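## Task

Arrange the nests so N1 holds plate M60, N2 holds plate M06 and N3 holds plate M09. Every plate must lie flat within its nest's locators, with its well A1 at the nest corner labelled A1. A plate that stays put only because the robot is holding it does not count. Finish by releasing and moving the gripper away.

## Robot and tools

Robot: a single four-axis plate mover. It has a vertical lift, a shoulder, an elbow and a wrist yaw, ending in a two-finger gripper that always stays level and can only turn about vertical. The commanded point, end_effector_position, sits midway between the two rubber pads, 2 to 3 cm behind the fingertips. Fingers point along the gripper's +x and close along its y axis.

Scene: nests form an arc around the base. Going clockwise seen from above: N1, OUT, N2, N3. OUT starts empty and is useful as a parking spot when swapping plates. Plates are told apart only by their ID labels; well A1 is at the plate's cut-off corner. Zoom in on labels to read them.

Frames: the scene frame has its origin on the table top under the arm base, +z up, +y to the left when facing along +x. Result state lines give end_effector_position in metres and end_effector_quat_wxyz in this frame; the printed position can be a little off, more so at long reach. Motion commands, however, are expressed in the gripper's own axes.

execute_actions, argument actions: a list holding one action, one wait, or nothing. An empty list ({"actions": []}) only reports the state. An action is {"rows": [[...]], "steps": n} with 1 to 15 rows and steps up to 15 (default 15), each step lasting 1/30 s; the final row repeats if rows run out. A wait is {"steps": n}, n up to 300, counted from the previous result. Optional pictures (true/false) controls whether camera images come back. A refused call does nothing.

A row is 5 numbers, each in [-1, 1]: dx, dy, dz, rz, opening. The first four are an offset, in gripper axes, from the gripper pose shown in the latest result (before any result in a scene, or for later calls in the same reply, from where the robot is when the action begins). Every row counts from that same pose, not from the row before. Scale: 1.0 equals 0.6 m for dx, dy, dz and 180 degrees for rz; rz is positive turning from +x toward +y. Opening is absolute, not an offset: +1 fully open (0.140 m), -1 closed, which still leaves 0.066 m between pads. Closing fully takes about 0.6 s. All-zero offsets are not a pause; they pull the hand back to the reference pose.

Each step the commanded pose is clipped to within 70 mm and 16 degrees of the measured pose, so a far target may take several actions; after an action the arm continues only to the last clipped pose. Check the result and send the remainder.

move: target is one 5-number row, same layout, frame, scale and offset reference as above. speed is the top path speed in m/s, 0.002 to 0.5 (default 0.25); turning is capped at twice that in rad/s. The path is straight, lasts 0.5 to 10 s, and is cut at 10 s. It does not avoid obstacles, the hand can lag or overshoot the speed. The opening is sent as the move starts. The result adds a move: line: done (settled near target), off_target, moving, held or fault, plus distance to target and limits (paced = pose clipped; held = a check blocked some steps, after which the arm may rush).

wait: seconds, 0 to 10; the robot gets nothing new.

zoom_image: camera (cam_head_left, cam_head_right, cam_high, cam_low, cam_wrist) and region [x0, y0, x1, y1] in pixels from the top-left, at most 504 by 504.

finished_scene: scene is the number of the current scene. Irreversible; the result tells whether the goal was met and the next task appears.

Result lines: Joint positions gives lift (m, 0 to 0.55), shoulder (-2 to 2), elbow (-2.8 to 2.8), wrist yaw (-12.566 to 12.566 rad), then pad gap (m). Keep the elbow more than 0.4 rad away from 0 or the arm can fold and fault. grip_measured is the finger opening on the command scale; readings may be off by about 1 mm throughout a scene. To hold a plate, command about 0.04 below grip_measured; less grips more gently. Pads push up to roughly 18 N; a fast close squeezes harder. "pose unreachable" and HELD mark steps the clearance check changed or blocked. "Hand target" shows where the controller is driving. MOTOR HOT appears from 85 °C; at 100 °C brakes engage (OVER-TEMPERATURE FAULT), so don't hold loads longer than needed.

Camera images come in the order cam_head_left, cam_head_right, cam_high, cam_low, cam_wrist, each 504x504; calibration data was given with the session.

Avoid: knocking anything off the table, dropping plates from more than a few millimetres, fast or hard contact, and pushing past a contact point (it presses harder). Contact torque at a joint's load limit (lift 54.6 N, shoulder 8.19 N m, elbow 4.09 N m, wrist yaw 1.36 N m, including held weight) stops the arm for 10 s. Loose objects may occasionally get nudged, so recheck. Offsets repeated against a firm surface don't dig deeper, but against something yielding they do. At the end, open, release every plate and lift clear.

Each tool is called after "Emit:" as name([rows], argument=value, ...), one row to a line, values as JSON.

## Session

Emit:
execute_actions(actions=[])

Scene clock: 0.00 s of 12600.00 s.
end_effector_position=(+0.5119, +0.3536, +0.5114) grip_measured=+1.00 end_effector_quat_wxyz=(+0.557, +0.000, +0.000, +0.830)
Joint positions: [ 0.506  1.004  2.087 -1.131  0.14 ]
Motor temperatures (°C, as the motors report them): [21 18 17 19]
Hand target: +0.512, +0.354, +0.511; +0.557, +0.000, +0.000, +0.830
camera_calibration (this result's frames):
cam_wrist: T_world_to_cam=[[0.92575, 0.378133, 0.00132717, -0.599239], [0.226867, -0.552604, -0.801973, 0.47758], [-0.302519, 0.742727, -0.597359, 0.293154], [0, 0, 0, 1]] pos_world=[0.535083, 0.272772, 0.55892]

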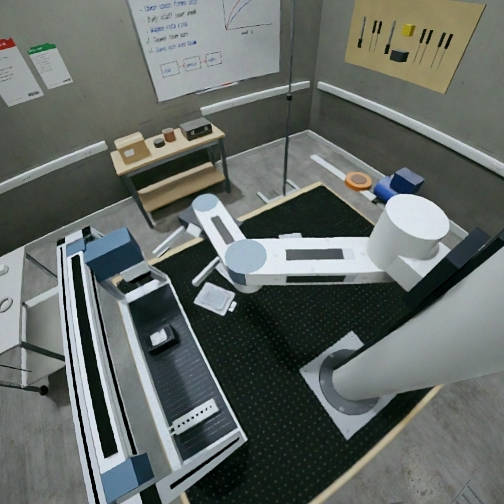

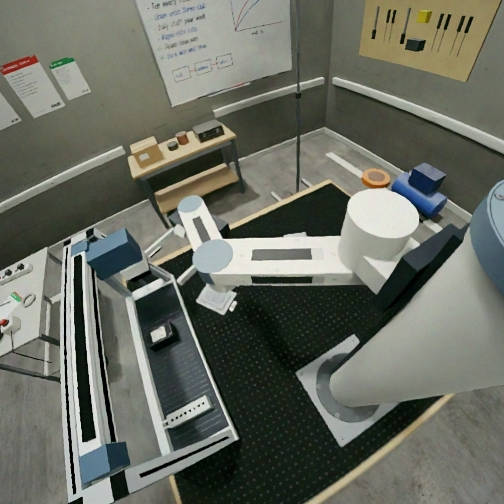

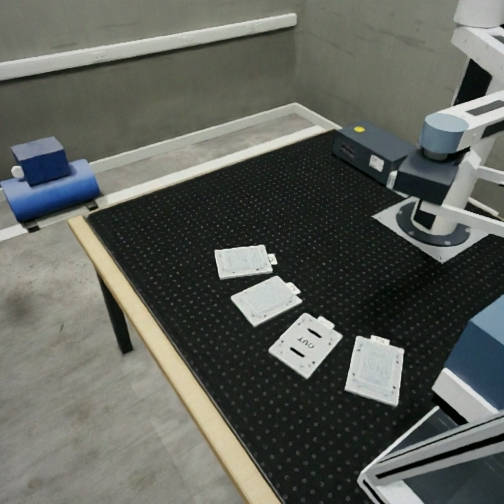

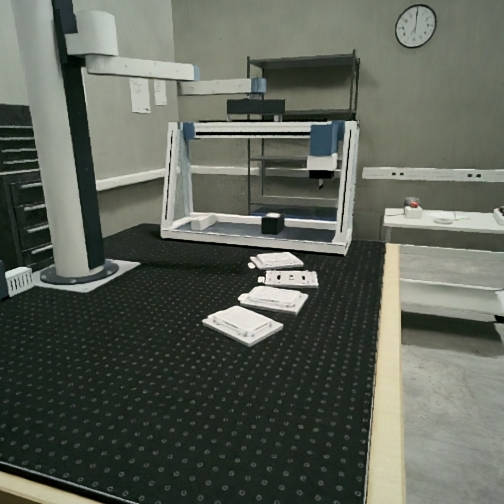

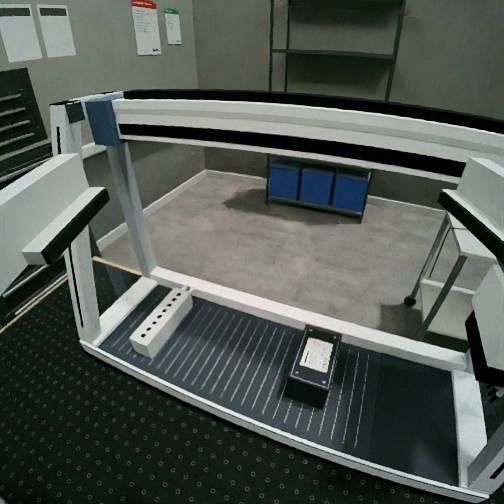

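Emit:
move(target=[-0.987,0.246,-0.65,-0.374,1], speed=0.45)

Scene clock: 12.00 s of 12600.00 s.
end_effector_position=(+0.5997, -0.2503, +0.1214) grip_measured=+1.00 end_effector_quat_wxyz=(+0.924, +0.000, +0.000, +0.383)
Joint positions: [ 0.116 -0.445  2.325 -1.095  0.14 ]
Motor temperatures (°C, as the motors report them): [21 18 17 19]
Hand target: +0.600, -0.250, +0.121; +0.924, +0.000, +0.000, +0.383
Off the commanded pose: 0.000 m, 0 deg.
After step 90, 6.77 s passed at rest.
move: done; limits=paced
camera_calibration (this result's frames):
cam_wrist: T_world_to_cam=[[0.705874, -0.708336, 0.00132717, -0.591679], [-0.422381, -0.422415, -0.801973, 0.233065], [0.568627, 0.565531, -0.597359, -0.0315035], [0, 0, 0, 1]] pos_world=[0.534007, -0.302841, 0.168878]

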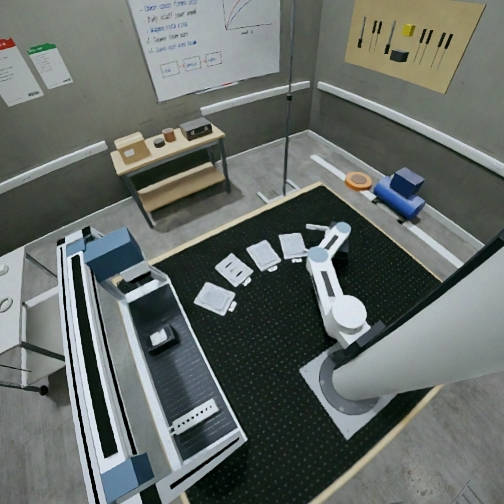

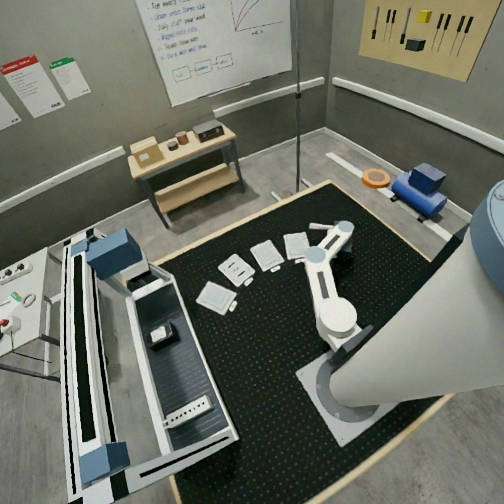

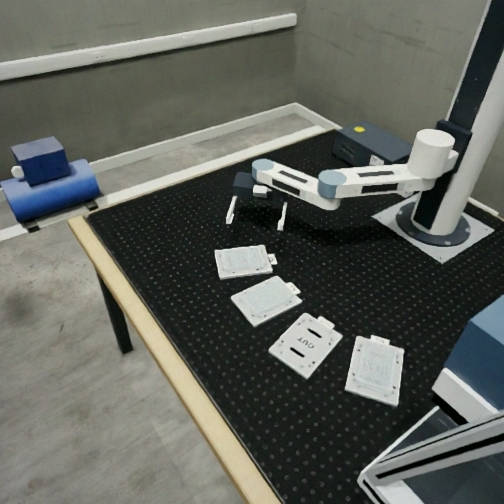

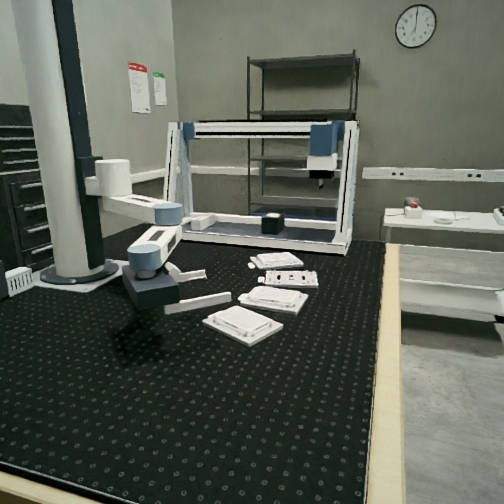

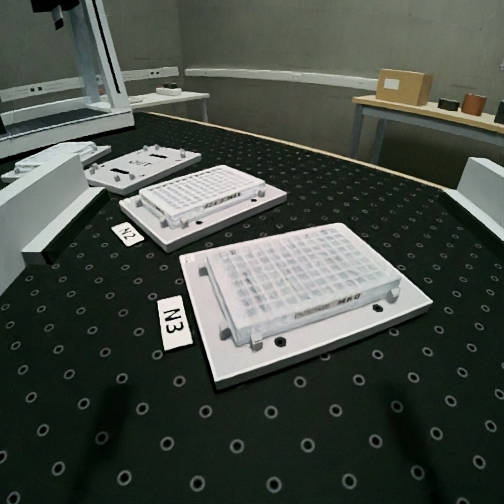

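Emit:
zoom_image(camera="cam_wrist", region=[170, 215, 440, 395])

Emit:
zoom_image(camera="cam_wrist", region=[110, 155, 290, 255])

Emit:
zoom_image(camera="cam_high", region=[335, 325, 415, 410])

Region (170, 215, 440, 395) of cam_wrist's 504x504 image, scaled by 1.867, with more detail than that image has.

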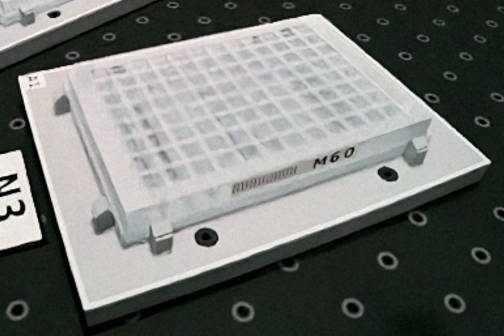

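Region (110, 155, 290, 255) of cam_wrist's 504x504 image, scaled by 2.800, with more detail than that image has.

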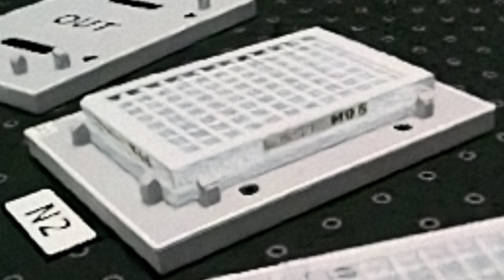

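Region (335, 325, 415, 410) of cam_high's 504x504 image, scaled by 5.929, with more detail than that image has; it fills the left 474 columns of this view, and the rest is white.

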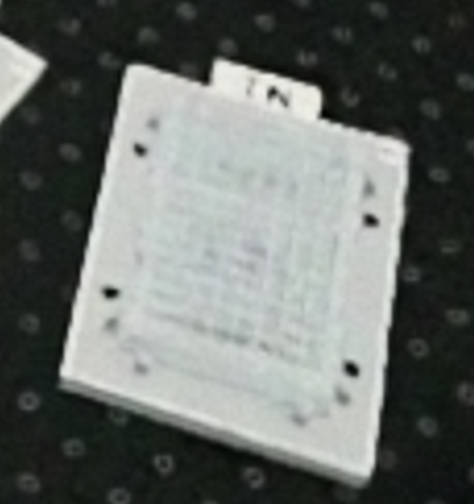

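Emit:
move(target=[0.1403,-0.05,-0.1118,-0.393,-0.1], speed=0.4)

Scene clock: 35.03 s of 12600.00 s.
end_effector_position=(+0.6806, -0.2119, +0.0543) grip_measured=-0.10 end_effector_quat_wxyz=(+0.975, +0.000, +0.000, -0.223)
Joint positions: [ 0.049  0.23   1.802 -2.481  0.099]
Motor temperatures (°C, as the motors report them): [21 18 17 19]
Hand target: +0.681, -0.212, +0.054; +0.975, +0.000, +0.000, -0.223
Off the commanded pose: 0.000 m, 0 deg.
After step 90, 18.10 s passed at rest.
move: done
camera_calibration (this result's frames):
cam_wrist: T_world_to_cam=[[-0.43526, -0.900304, 0.00132717, 0.114505], [-0.538269, 0.259049, -0.801973, 0.452907], [0.721675, -0.349781, -0.597359, -0.437443], [0, 0, 0, 1]] pos_world=[0.609317, -0.167245, 0.101757]

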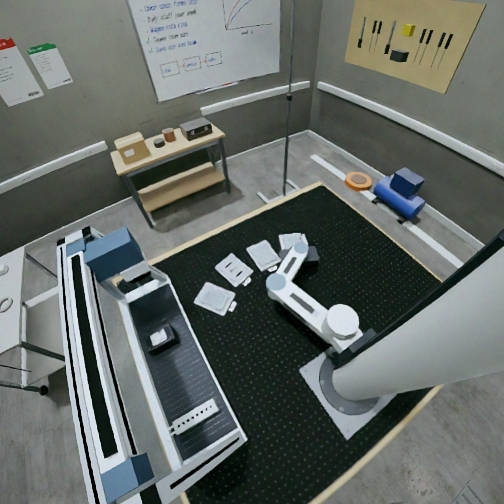

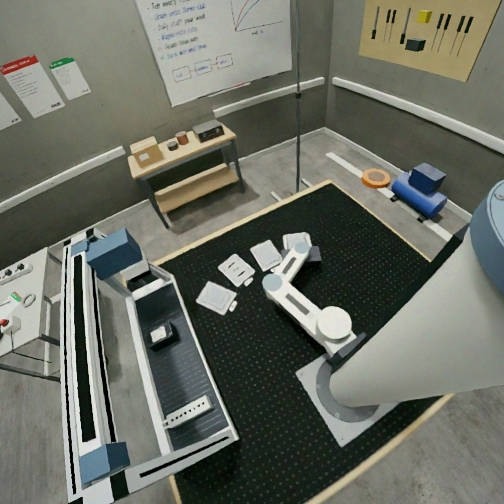

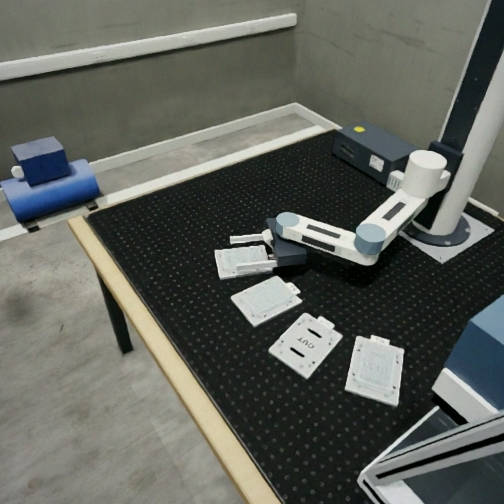

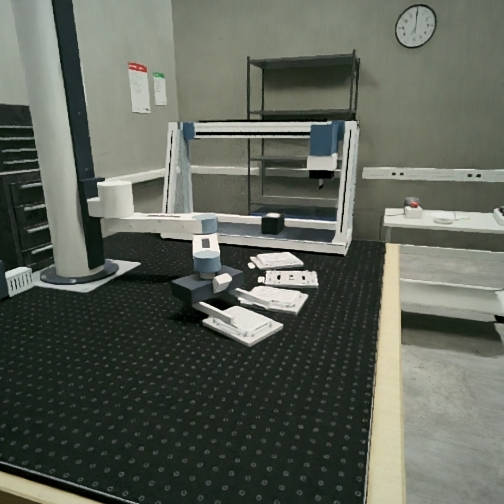

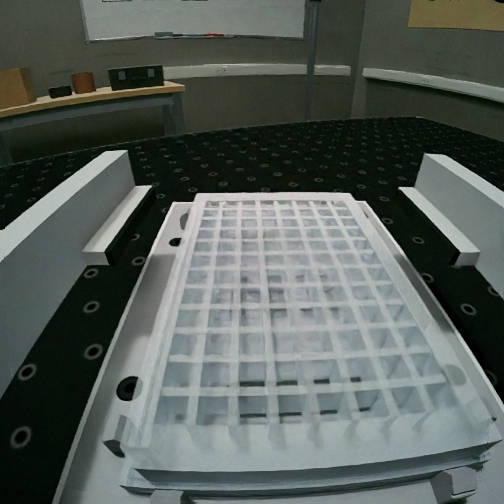

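Emit:
move(target=[-0.0012,-0.0045,0,0.01,-0.1])

Scene clock: 40.47 s of 12600.00 s.
end_effector_position=(+0.6788, -0.2139, +0.0543) grip_measured=-0.10 end_effector_quat_wxyz=(+0.978, +0.000, +0.000, -0.207)
Joint positions: [ 0.049  0.216  1.796 -2.429  0.099]
Motor temperatures (°C, as the motors report them): [21 18 17 19]
Hand target: +0.679, -0.214, +0.054; +0.978, +0.000, +0.000, -0.207
Off the commanded pose: 0.000 m, 0 deg.
After step 90, 1.73 s passed at rest.
move: done
camera_calibration (this result's frames):
cam_wrist: T_world_to_cam=[[-0.40689, -0.913476, 0.00132717, 0.0897624], [-0.546108, 0.242087, -0.801973, 0.454175], [0.732262, -0.327039, -0.597359, -0.439198], [0, 0, 0, 1]] pos_world=[0.606159, -0.171589, 0.101758]

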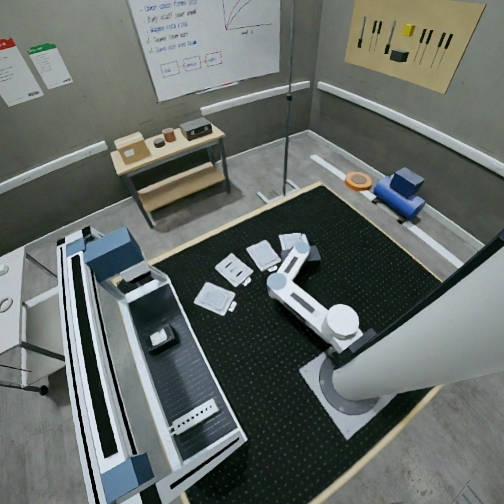

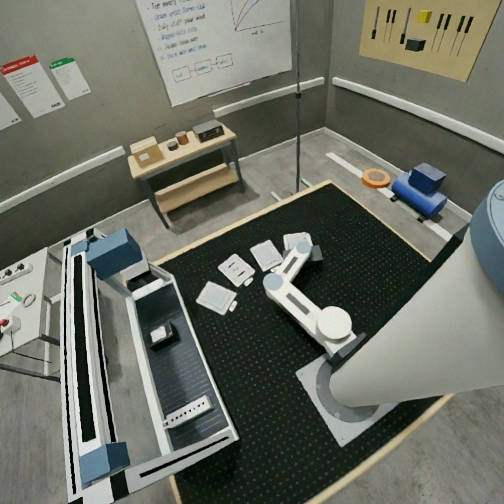

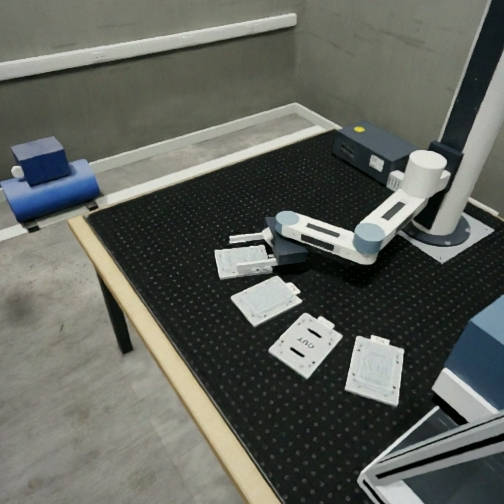

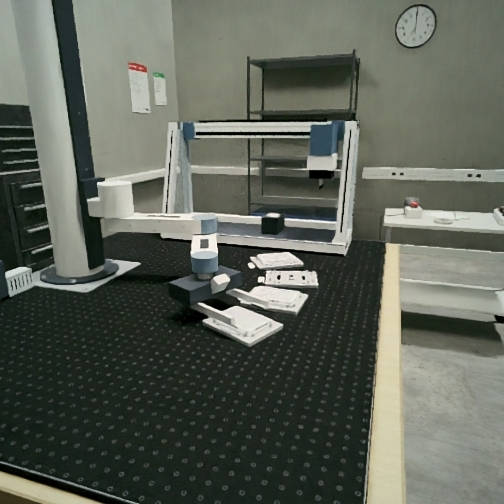

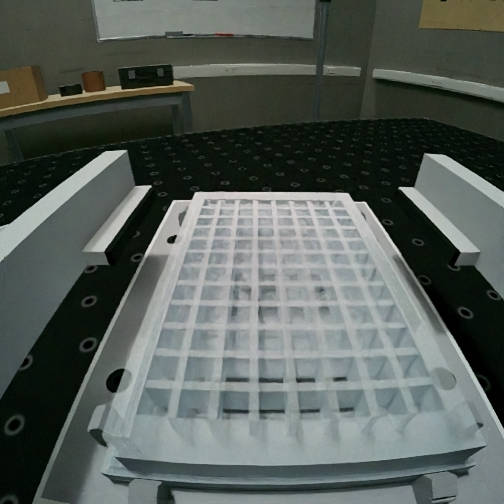

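Emit:
move(target=[-0.0005,0.0004,-0.041,0,-0.1], speed=0.1)

Emit:
move(target=[0,0,0,0,-0.51])

Scene clock: 45.80 s of 12600.00 s.
end_effector_position=(+0.6786, -0.2137, +0.0296) grip_measured=-0.10 end_effector_quat_wxyz=(+0.978, +0.000, +0.000, -0.207)
Joint positions: [ 0.025  0.217  1.794 -2.429  0.099]
Motor temperatures (°C, as the motors report them): [21 18 17 19]
Hand target: +0.679, -0.214, +0.030; +0.978, +0.000, +0.000, -0.207
Off the commanded pose: 0.000 m, 0 deg.
After step 90, 1.63 s passed at rest.
move: done
camera_calibration (this result's frames):
cam_wrist: T_world_to_cam=[[-0.407203, -0.913337, 0.00132717, 0.0901831], [-0.546025, 0.242275, -0.801973, 0.434232], [0.73215, -0.32729, -0.597359, -0.453673], [0, 0, 0, 1]] pos_world=[0.605981, -0.171319, 0.0771163]

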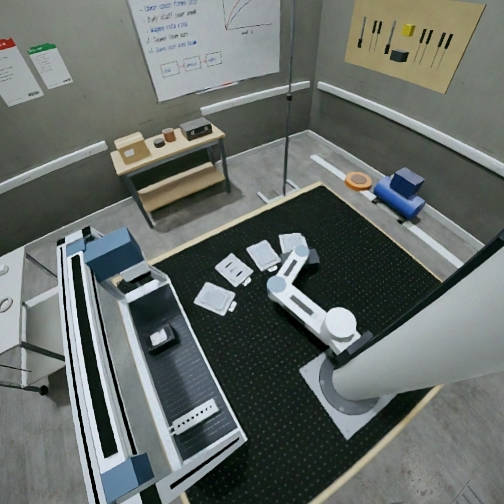

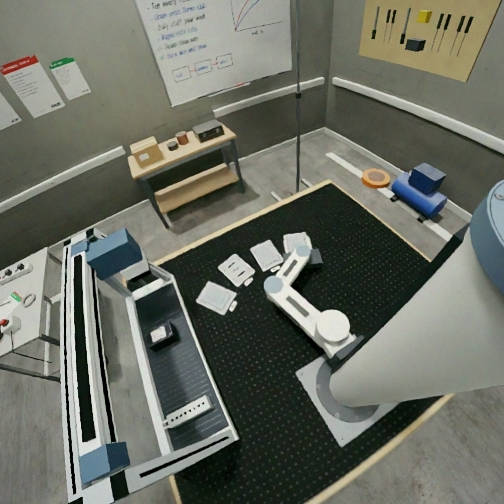

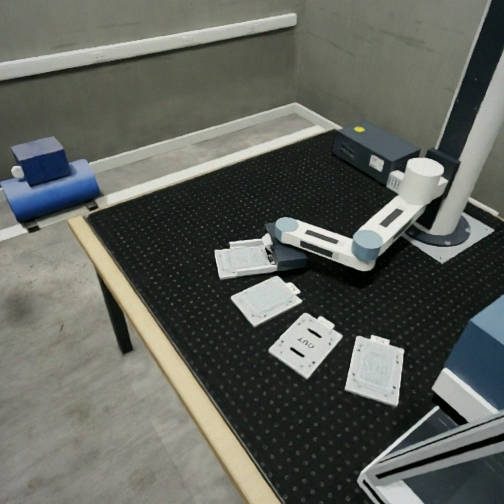

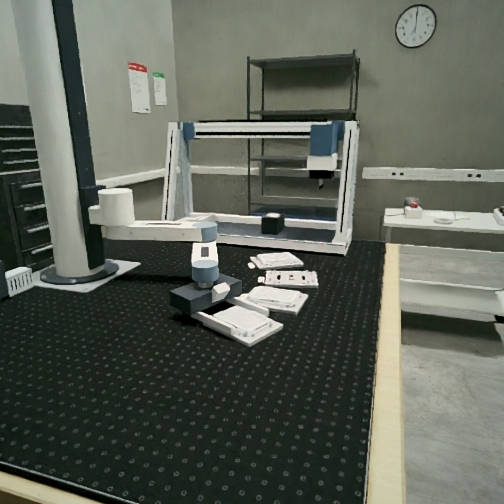

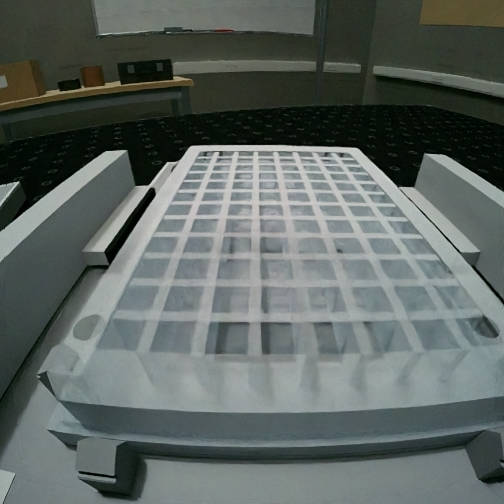

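Scene clock: 46.30 s of 12600.00 s.
end_effector_position=(+0.6786, -0.2137, +0.0296) grip_measured=-0.46 end_effector_quat_wxyz=(+0.978, +0.000, +0.000, -0.208)
Joint positions: [ 0.025  0.217  1.794 -2.429  0.086]
Motor temperatures (°C, as the motors report them): [21 18 17 19]
Hand target: +0.679, -0.214, +0.030; +0.978, +0.000, +0.000, -0.207
Off the commanded pose: 0.000 m, 0 deg.
move: done
camera_calibration (this result's frames):
cam_wrist: T_world_to_cam=[[-0.40729, -0.913298, 0.00132717, 0.0902273], [-0.546001, 0.242327, -0.801973, 0.434227], [0.732118, -0.32736, -0.597359, -0.453666], [0, 0, 0, 1]] pos_world=[0.605974, -0.171333, 0.0771165]

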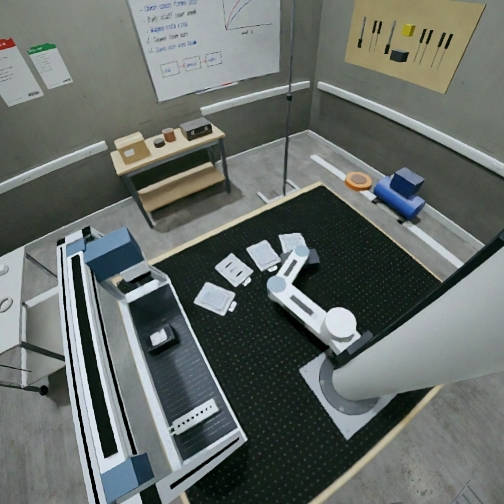

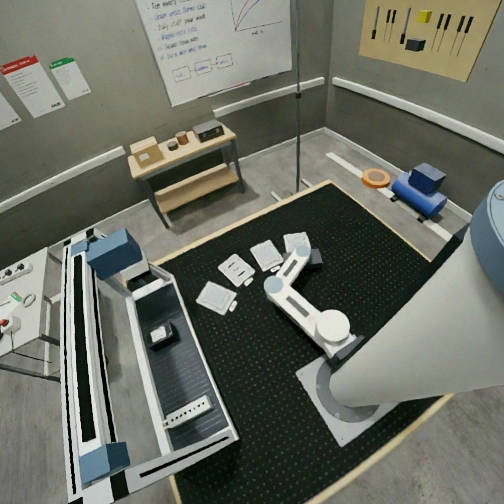

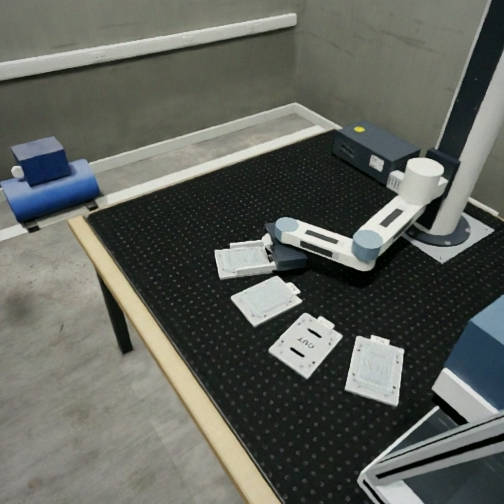

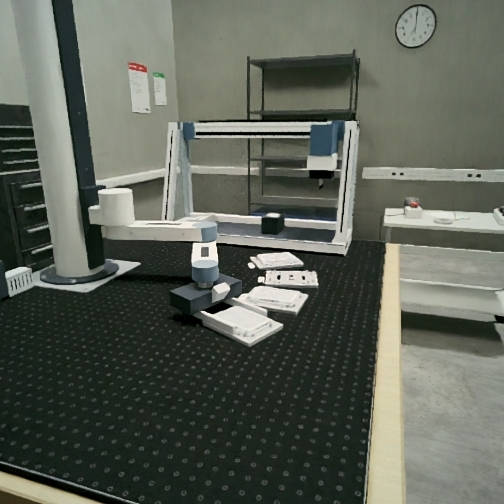

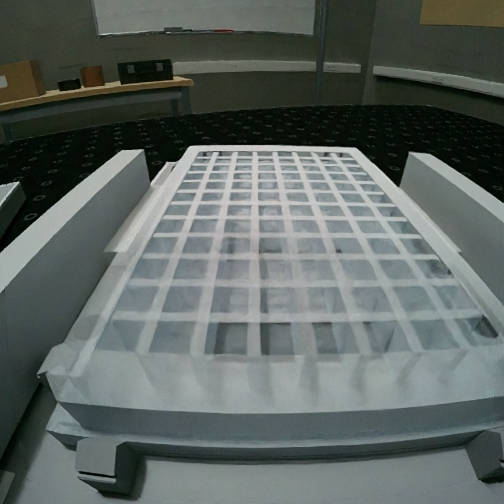

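Emit:
move(target=[0,0,0.04,0,-0.51], speed=0.08)

Emit:
move(target=[-0.183,0.5637,0,0.211,-0.51], speed=0.3)

Scene clock: 54.70 s of 12600.00 s.
end_effector_position=(+0.6786, -0.2137, +0.0537) grip_measured=-0.46 end_effector_quat_wxyz=(+0.978, +0.000, +0.000, -0.208)
Joint positions: [ 0.049  0.217  1.794 -2.429  0.086]
Motor temperatures (°C, as the motors report them): [21 18 17 19]
Hand target: +0.679, -0.214, +0.054; +0.978, +0.000, +0.000, -0.208
Off the commanded pose: 0.000 m, 0 deg.
After step 90, 4.70 s passed at rest.
move: done
camera_calibration (this result's frames):
cam_wrist: T_world_to_cam=[[-0.407277, -0.913304, 0.00132717, 0.0901899], [-0.546005, 0.242319, -0.801973, 0.453499], [0.732123, -0.32735, -0.597359, -0.439315], [0, 0, 0, 1]] pos_world=[0.605977, -0.17133, 0.101145]

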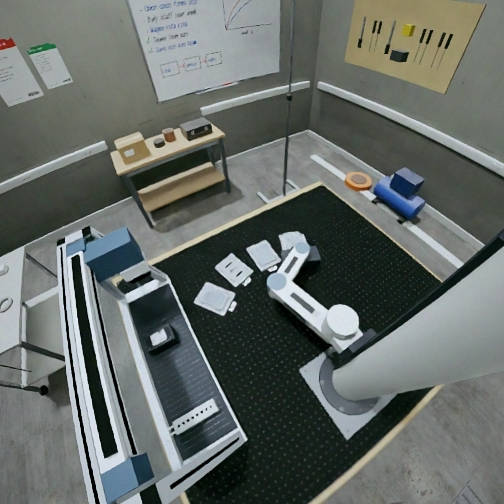

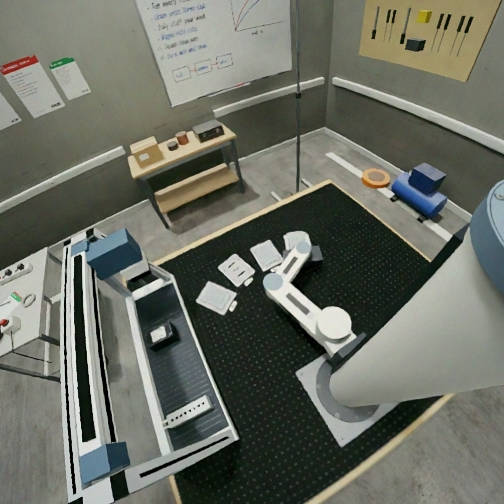

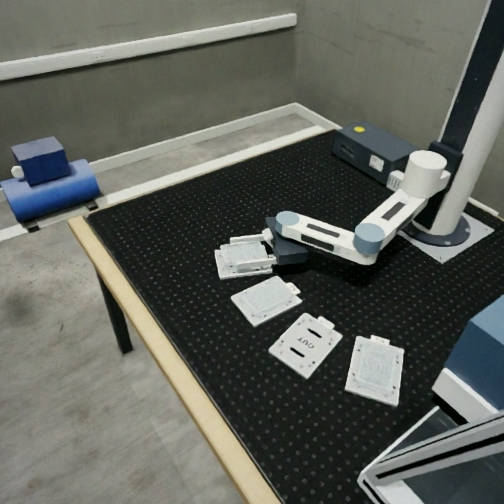

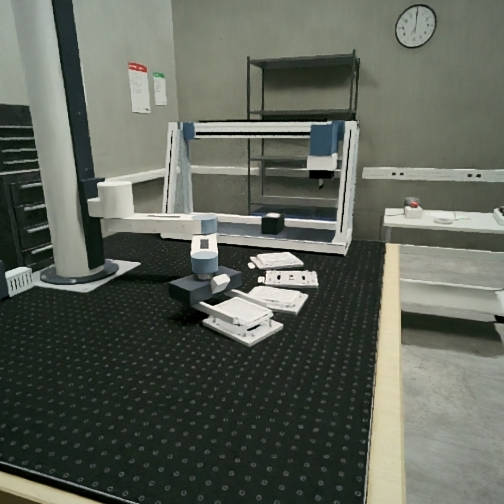

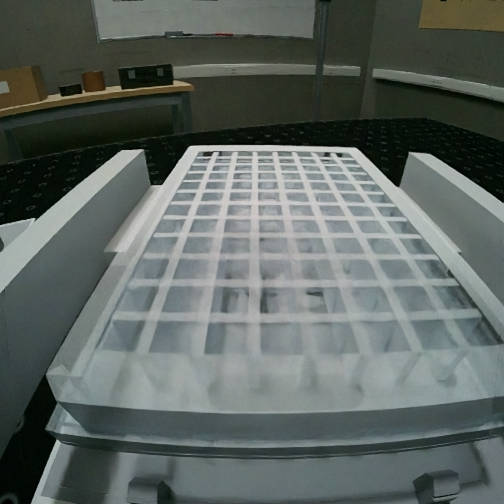

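Scene clock: 56.27 s of 12600.00 s.
end_effector_position=(+0.7157, +0.1401, +0.0537) grip_measured=-0.46 end_effector_quat_wxyz=(+0.992, +0.000, +0.000, +0.122)
Joint positions: [ 0.049  0.837  1.867 -2.458  0.086]
Motor temperatures (°C, as the motors report them): [21 18 17 19]
Hand target: +0.716, +0.140, +0.054; +0.993, +0.000, +0.000, +0.122
Off the commanded pose: 0.000 m, 0 deg.
move: done
camera_calibration (this result's frames):
cam_wrist: T_world_to_cam=[[0.241649, -0.970363, 0.00132717, -0.0279875], [-0.579399, -0.145384, -0.801973, 0.466228], [0.778398, 0.193027, -0.597359, -0.45667], [0, 0, 0, 1]] pos_world=[0.632366, 0.128774, 0.101144]

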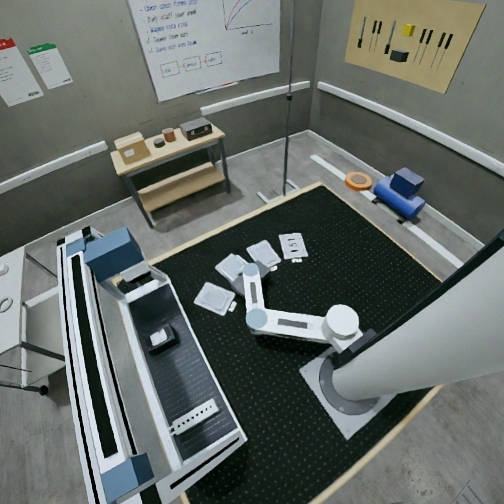

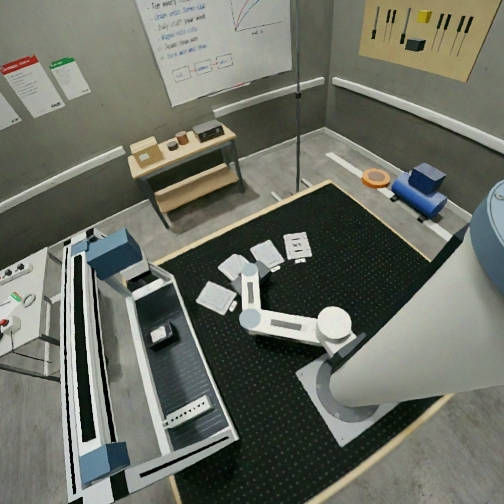

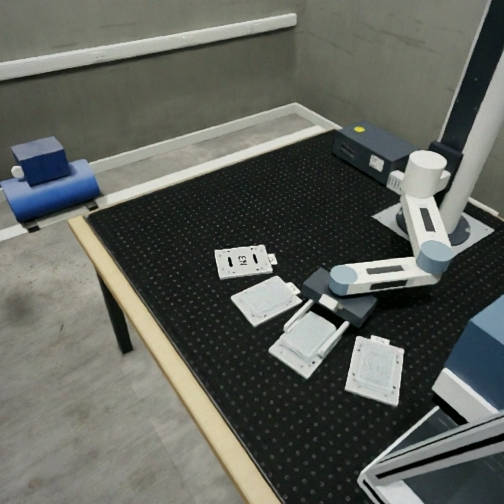

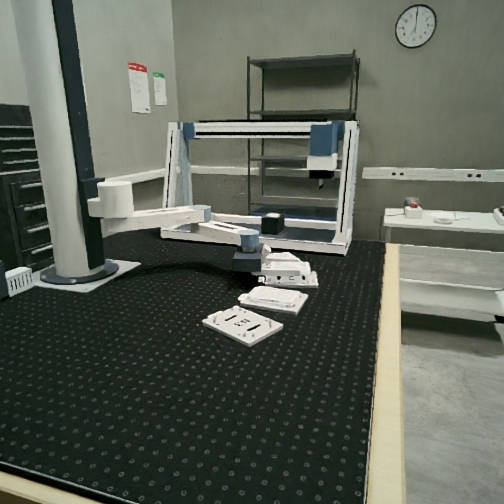

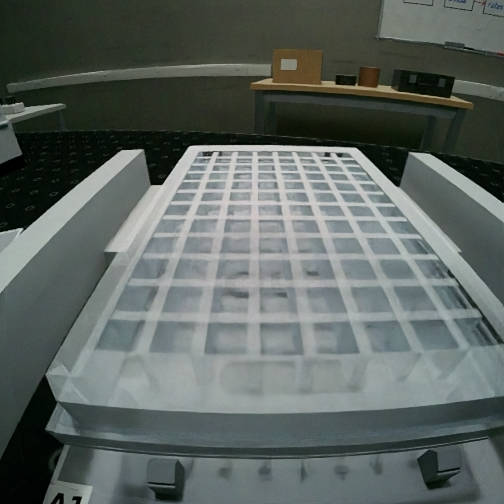

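Emit:
move(target=[0.0067,-0.0045,0,0,-0.51], speed=0.1)

Scene clock: 71.23 s of 12600.00 s.
end_effector_position=(+0.7202, +0.1385, +0.0537) grip_measured=-0.46 end_effector_quat_wxyz=(+0.992, +0.000, +0.000, +0.123)
Joint positions: [ 0.049  0.819  1.893 -2.466  0.086]
Motor temperatures (°C, as the motors report them): [21 18 17 19]
Hand target: +0.720, +0.138, +0.054; +0.992, +0.000, +0.000, +0.122
Off the commanded pose: 0.000 m, 0 deg.
After step 90, 11.27 s passed at rest.
move: done
camera_calibration (this result's frames):
cam_wrist: T_world_to_cam=[[0.241917, -0.970296, 0.00132717, -0.0308284], [-0.579359, -0.145544, -0.801973, 0.468609], [0.778344, 0.193242, -0.597359, -0.459871], [0, 0, 0, 1]] pos_world=[0.636889, 0.127157, 0.101144]

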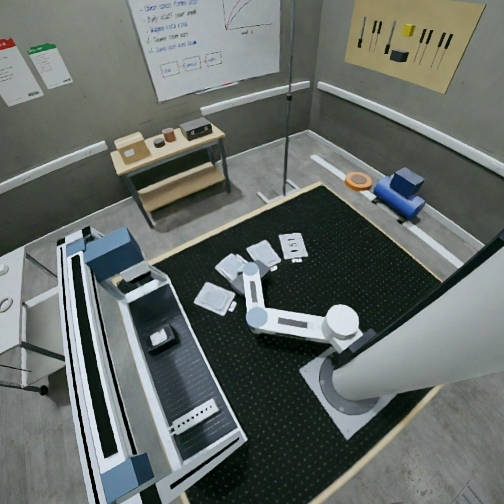

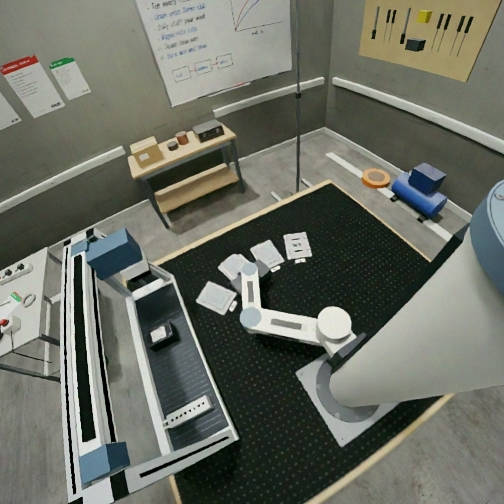

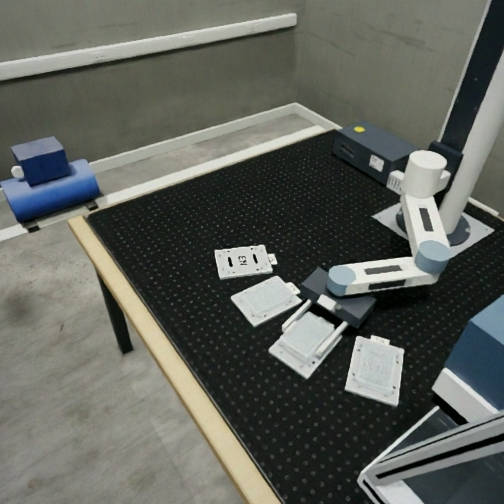

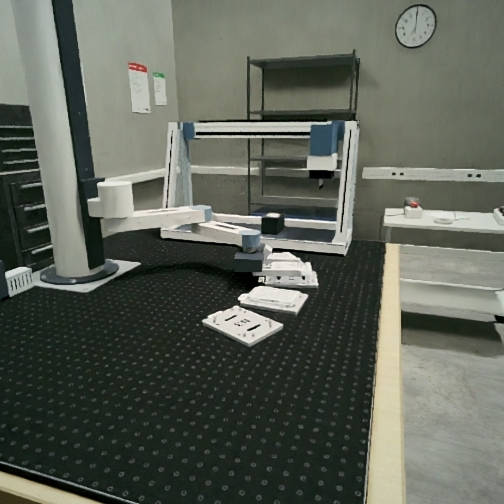

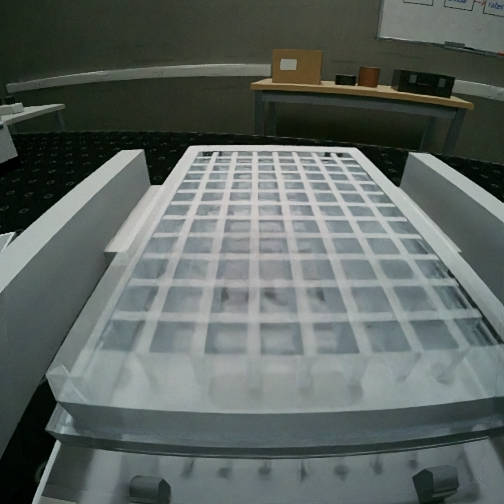

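Emit:
move(target=[0.001,0.0008,-0.015,0.0028,-0.51], speed=0.05)

Emit:
move(target=[0,0,-0.024,0,-0.51], speed=0.025)

Scene clock: 75.70 s of 12600.00 s.
end_effector_position=(+0.7207, +0.1391, +0.0446) grip_measured=-0.46 end_effector_quat_wxyz=(+0.992, +0.000, +0.000, +0.127)
Joint positions: [ 0.04   0.815  1.897 -2.458  0.086]
Motor temperatures (°C, as the motors report them): [21 18 17 19]
Hand target: +0.721, +0.139, +0.045; +0.992, +0.000, +0.000, +0.127
Off the commanded pose: 0.000 m, 0 deg.
After step 90, 0.77 s passed at rest.
move: done
camera_calibration (this result's frames):
cam_wrist: T_world_to_cam=[[0.250172, -0.9682, 0.00132717, -0.0365735], [-0.578098, -0.150473, -0.801973, 0.461473], [0.77667, 0.199864, -0.597359, -0.465456], [0, 0, 0, 1]] pos_world=[0.637432, 0.127057, 0.0920926]

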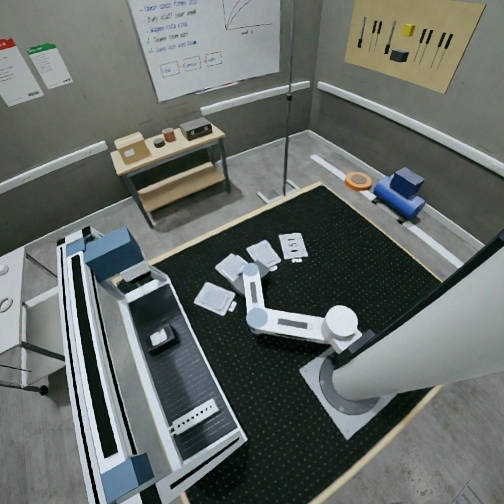

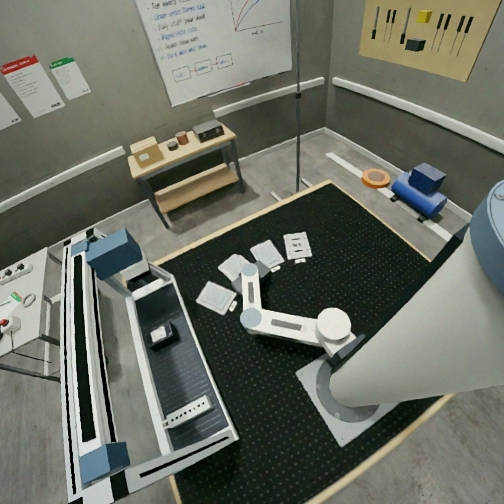

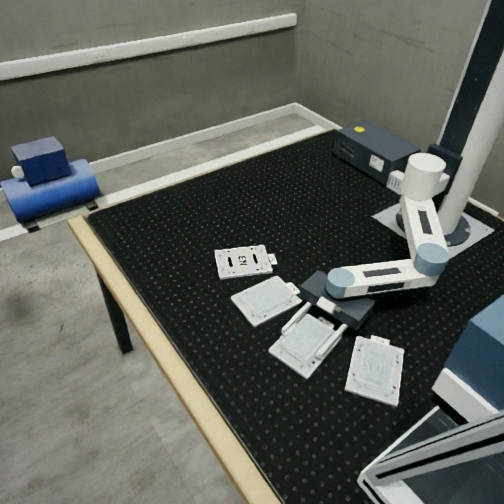

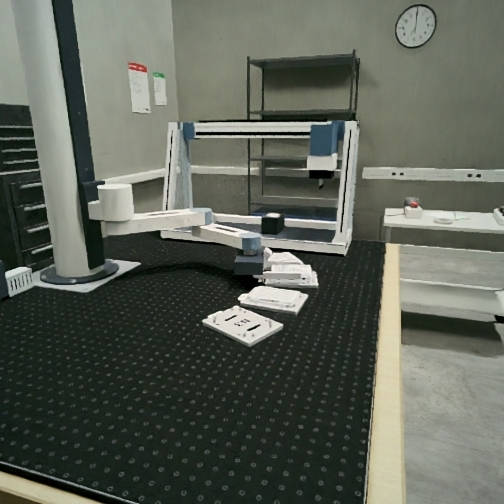

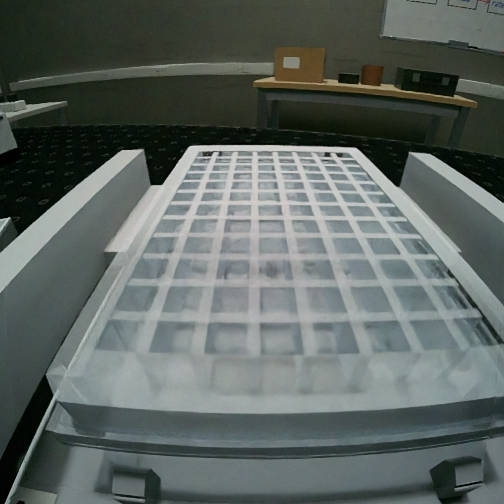

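Scene clock: 76.50 s of 12600.00 s.
end_effector_position=(+0.7207, +0.1391, +0.0301) grip_measured=-0.46 end_effector_quat_wxyz=(+0.992, +0.000, +0.000, +0.127)
Joint positions: [ 0.025  0.815  1.897 -2.458  0.086]
Motor temperatures (°C, as the motors report them): [21 18 17 19]
Hand target: +0.721, +0.139, +0.030; +0.992, +0.000, +0.000, +0.127
Off the commanded pose: 0.000 m, 0 deg.
move: done
camera_calibration (this result's frames):
cam_wrist: T_world_to_cam=[[0.250176, -0.9682, 0.00132717, -0.0365538], [-0.578098, -0.150476, -0.801973, 0.44988], [0.776669, 0.199867, -0.597359, -0.47409], [0, 0, 0, 1]] pos_world=[0.63743, 0.12706, 0.0776383]

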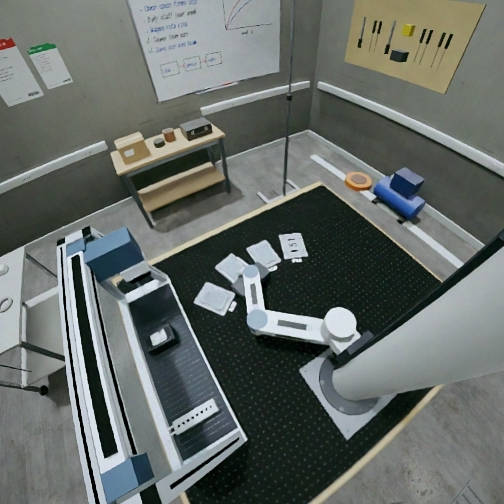

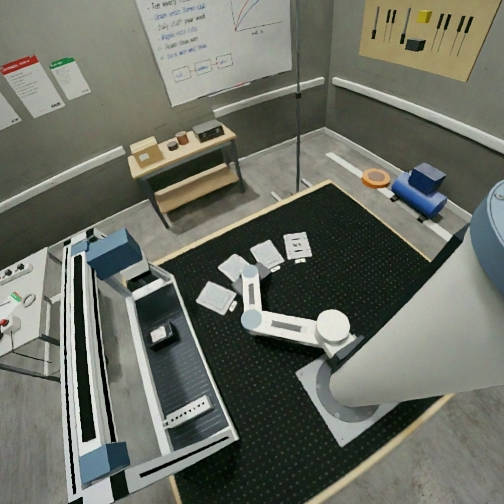

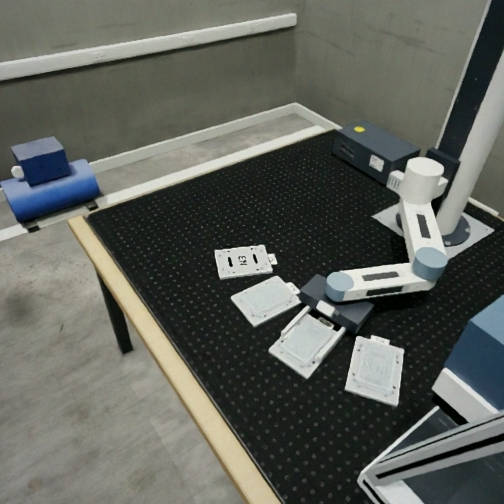

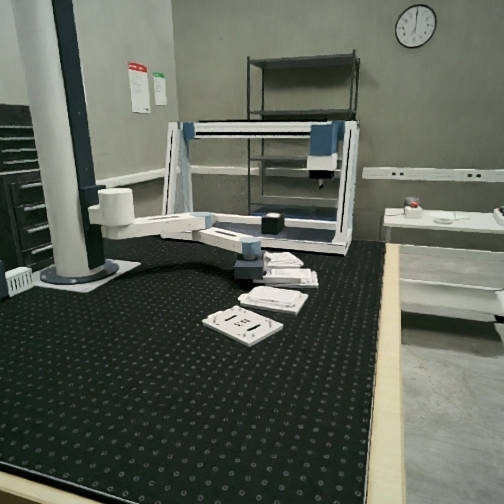

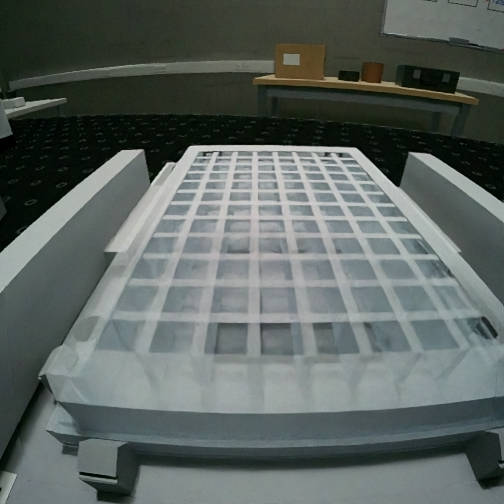

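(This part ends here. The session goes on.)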